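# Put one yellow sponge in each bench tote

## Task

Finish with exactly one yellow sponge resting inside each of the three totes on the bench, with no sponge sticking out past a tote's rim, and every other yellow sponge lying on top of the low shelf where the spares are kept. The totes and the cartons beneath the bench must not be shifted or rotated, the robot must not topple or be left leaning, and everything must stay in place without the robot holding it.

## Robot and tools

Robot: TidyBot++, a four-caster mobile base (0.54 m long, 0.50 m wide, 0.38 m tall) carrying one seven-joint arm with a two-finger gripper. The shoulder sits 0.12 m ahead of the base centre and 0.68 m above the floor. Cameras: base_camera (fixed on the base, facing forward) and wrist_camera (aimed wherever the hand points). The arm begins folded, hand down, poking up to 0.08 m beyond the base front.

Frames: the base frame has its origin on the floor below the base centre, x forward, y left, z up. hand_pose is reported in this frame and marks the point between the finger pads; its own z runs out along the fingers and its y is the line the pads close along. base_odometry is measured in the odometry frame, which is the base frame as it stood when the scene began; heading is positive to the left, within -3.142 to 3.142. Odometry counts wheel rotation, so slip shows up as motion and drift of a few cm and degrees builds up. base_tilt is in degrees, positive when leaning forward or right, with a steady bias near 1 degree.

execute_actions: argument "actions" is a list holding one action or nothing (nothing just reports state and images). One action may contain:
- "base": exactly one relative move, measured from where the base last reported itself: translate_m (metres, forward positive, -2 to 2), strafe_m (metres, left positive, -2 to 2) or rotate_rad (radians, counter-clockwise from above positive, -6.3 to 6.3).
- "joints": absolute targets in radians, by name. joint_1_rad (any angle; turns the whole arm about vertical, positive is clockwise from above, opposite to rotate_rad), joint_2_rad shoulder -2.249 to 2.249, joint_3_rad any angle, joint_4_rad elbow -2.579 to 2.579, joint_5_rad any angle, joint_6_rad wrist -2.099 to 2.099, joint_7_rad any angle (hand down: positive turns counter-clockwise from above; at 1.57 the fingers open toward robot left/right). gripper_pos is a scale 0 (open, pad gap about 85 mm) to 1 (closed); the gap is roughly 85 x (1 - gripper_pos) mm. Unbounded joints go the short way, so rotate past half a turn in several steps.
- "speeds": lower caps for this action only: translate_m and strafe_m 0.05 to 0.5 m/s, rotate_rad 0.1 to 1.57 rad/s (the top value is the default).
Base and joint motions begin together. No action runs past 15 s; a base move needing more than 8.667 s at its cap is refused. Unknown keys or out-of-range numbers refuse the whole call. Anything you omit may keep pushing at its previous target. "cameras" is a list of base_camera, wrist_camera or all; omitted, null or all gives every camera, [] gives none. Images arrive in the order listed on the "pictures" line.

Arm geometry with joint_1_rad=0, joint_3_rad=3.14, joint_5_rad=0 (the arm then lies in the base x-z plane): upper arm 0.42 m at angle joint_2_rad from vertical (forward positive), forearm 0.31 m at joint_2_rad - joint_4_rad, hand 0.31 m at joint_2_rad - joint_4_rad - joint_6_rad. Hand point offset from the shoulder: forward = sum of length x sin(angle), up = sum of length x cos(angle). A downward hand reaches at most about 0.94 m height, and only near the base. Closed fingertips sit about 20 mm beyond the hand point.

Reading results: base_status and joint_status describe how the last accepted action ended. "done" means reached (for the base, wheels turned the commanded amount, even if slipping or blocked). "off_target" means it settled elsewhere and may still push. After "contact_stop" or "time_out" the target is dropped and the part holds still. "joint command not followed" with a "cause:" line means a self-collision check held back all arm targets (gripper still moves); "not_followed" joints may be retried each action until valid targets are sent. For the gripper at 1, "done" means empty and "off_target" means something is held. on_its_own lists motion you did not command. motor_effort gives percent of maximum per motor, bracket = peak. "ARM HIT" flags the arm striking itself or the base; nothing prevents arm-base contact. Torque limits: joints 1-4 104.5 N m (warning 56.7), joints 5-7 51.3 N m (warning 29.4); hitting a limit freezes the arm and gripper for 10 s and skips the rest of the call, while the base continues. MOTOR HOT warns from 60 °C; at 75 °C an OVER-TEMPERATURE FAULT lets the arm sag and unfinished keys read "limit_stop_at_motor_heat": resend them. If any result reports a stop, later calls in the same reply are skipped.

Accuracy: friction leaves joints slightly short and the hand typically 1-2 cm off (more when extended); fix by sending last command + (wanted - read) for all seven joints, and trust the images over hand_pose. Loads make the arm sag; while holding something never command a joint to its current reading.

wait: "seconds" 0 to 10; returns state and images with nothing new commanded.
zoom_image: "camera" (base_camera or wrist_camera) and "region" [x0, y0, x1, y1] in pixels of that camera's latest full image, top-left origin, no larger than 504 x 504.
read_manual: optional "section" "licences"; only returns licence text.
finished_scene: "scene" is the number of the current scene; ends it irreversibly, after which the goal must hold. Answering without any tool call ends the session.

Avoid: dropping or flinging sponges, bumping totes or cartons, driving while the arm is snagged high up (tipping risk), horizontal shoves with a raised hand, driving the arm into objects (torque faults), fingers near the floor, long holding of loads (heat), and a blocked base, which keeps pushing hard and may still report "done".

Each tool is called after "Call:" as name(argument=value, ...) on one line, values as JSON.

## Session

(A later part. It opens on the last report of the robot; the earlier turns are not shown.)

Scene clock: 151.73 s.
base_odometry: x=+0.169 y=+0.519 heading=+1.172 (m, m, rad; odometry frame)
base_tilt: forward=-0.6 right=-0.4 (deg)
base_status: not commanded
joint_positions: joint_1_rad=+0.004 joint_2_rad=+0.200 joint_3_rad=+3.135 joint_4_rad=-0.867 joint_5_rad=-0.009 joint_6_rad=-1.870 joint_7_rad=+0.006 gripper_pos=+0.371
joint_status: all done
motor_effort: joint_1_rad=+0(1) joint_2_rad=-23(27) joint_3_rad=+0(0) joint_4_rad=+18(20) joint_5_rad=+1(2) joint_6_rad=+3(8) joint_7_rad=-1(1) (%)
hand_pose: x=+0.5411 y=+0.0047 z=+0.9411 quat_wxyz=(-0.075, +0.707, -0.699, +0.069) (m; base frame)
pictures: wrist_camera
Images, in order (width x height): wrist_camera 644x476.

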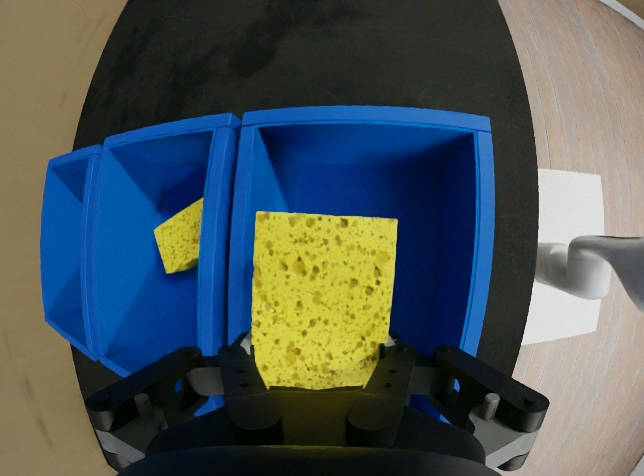

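Call:
execute_actions(actions=[{"joints":{"joint_4_rad":-0.98,"joint_6_rad":-1.84}}], cameras=["wrist_camera"])

Call:
execute_actions(actions=[{"joints":{"gripper_pos":0.15}}], cameras=["wrist_camera"])

Call:
execute_actions(actions=[{"joints":{"joint_2_rad":0.15,"joint_4_rad":-0.5,"joint_6_rad":-1.9}}], cameras=["wrist_camera"])

Scene clock: 159.23 s.
base_odometry: x=+0.169 y=+0.519 heading=+1.172 (m, m, rad; odometry frame)
base_tilt: forward=-0.5 right=-0.2 (deg)
base_status: not commanded
joint_positions: joint_1_rad=+0.004 joint_2_rad=+0.200 joint_3_rad=+3.135 joint_4_rad=-0.974 joint_5_rad=-0.009 joint_6_rad=-1.870 joint_7_rad=+0.006 gripper_pos=+0.371
joint_status: all done
motor_effort: joint_1_rad=+0(1) joint_2_rad=-23(25) joint_3_rad=+0(0) joint_4_rad=+18(19) joint_5_rad=+1(1) joint_6_rad=+1(1) joint_7_rad=-1(1) (%)
hand_pose: x=+0.5229 y=+0.0047 z=+0.9059 quat_wxyz=(-0.038, +0.710, -0.702, +0.031) (m; base frame)
pictures: wrist_camera
Images, in order (width x height): wrist_camera 644x476.

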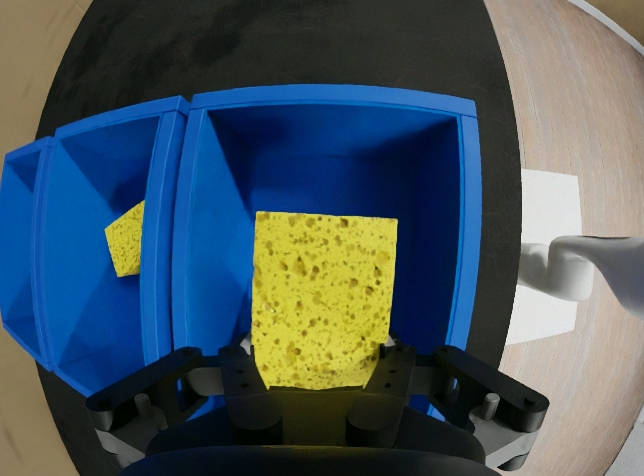

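Scene clock: 159.97 s.
base_odometry: x=+0.169 y=+0.519 heading=+1.172 (m, m, rad; odometry frame)
base_tilt: forward=-0.7 right=-0.3 (deg)
base_status: not commanded
joint_positions: joint_1_rad=+0.004 joint_2_rad=+0.200 joint_3_rad=+3.135 joint_4_rad=-0.974 joint_5_rad=-0.009 joint_6_rad=-1.870 joint_7_rad=+0.006 gripper_pos=+0.150
joint_status: all done
motor_effort: joint_1_rad=+1(0) joint_2_rad=-24(23) joint_3_rad=+0(0) joint_4_rad=+19(18) joint_5_rad=+2(1) joint_6_rad=+1(1) joint_7_rad=-1(1) (%)
hand_pose: x=+0.5229 y=+0.0047 z=+0.9059 quat_wxyz=(-0.038, +0.710, -0.702, +0.031) (m; base frame)
pictures: wrist_camera
Images, in order (width x height): wrist_camera 644x476.

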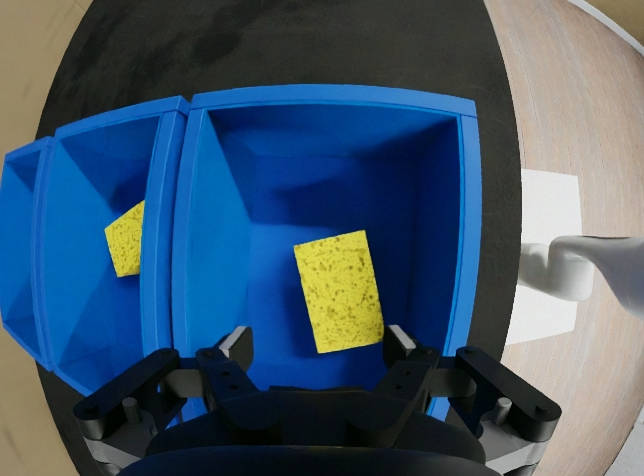

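Scene clock: 161.63 s.
base_odometry: x=+0.169 y=+0.519 heading=+1.172 (m, m, rad; odometry frame)
base_tilt: forward=-0.6 right=-0.2 (deg)
base_status: not commanded
joint_positions: joint_1_rad=+0.004 joint_2_rad=+0.163 joint_3_rad=+3.135 joint_4_rad=-0.507 joint_5_rad=-0.009 joint_6_rad=-1.870 joint_7_rad=+0.006 gripper_pos=+0.150
joint_status: all done
motor_effort: joint_1_rad=+1(1) joint_2_rad=-19(25) joint_3_rad=+0(0) joint_4_rad=+15(19) joint_5_rad=+2(1) joint_6_rad=+6(6) joint_7_rad=-1(1) (%)
hand_pose: x=+0.5584 y=+0.0047 z=+1.0869 quat_wxyz=(-0.212, +0.680, -0.671, +0.207) (m; base frame)
pictures: wrist_camera
Images, in order (width x height): wrist_camera 644x476.

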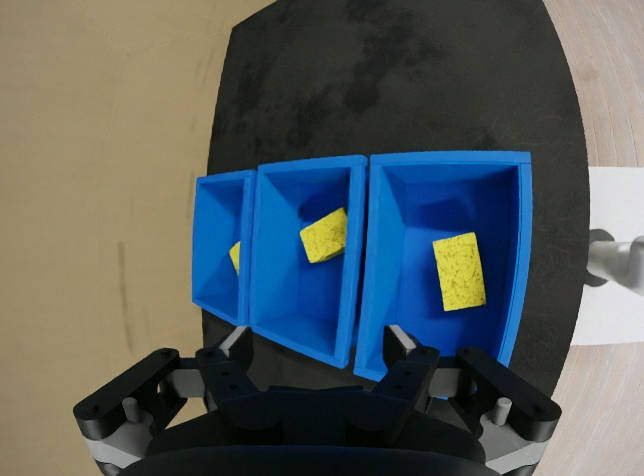

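Call:
finished_scene(scene=2)

The scene is finished: the task was done.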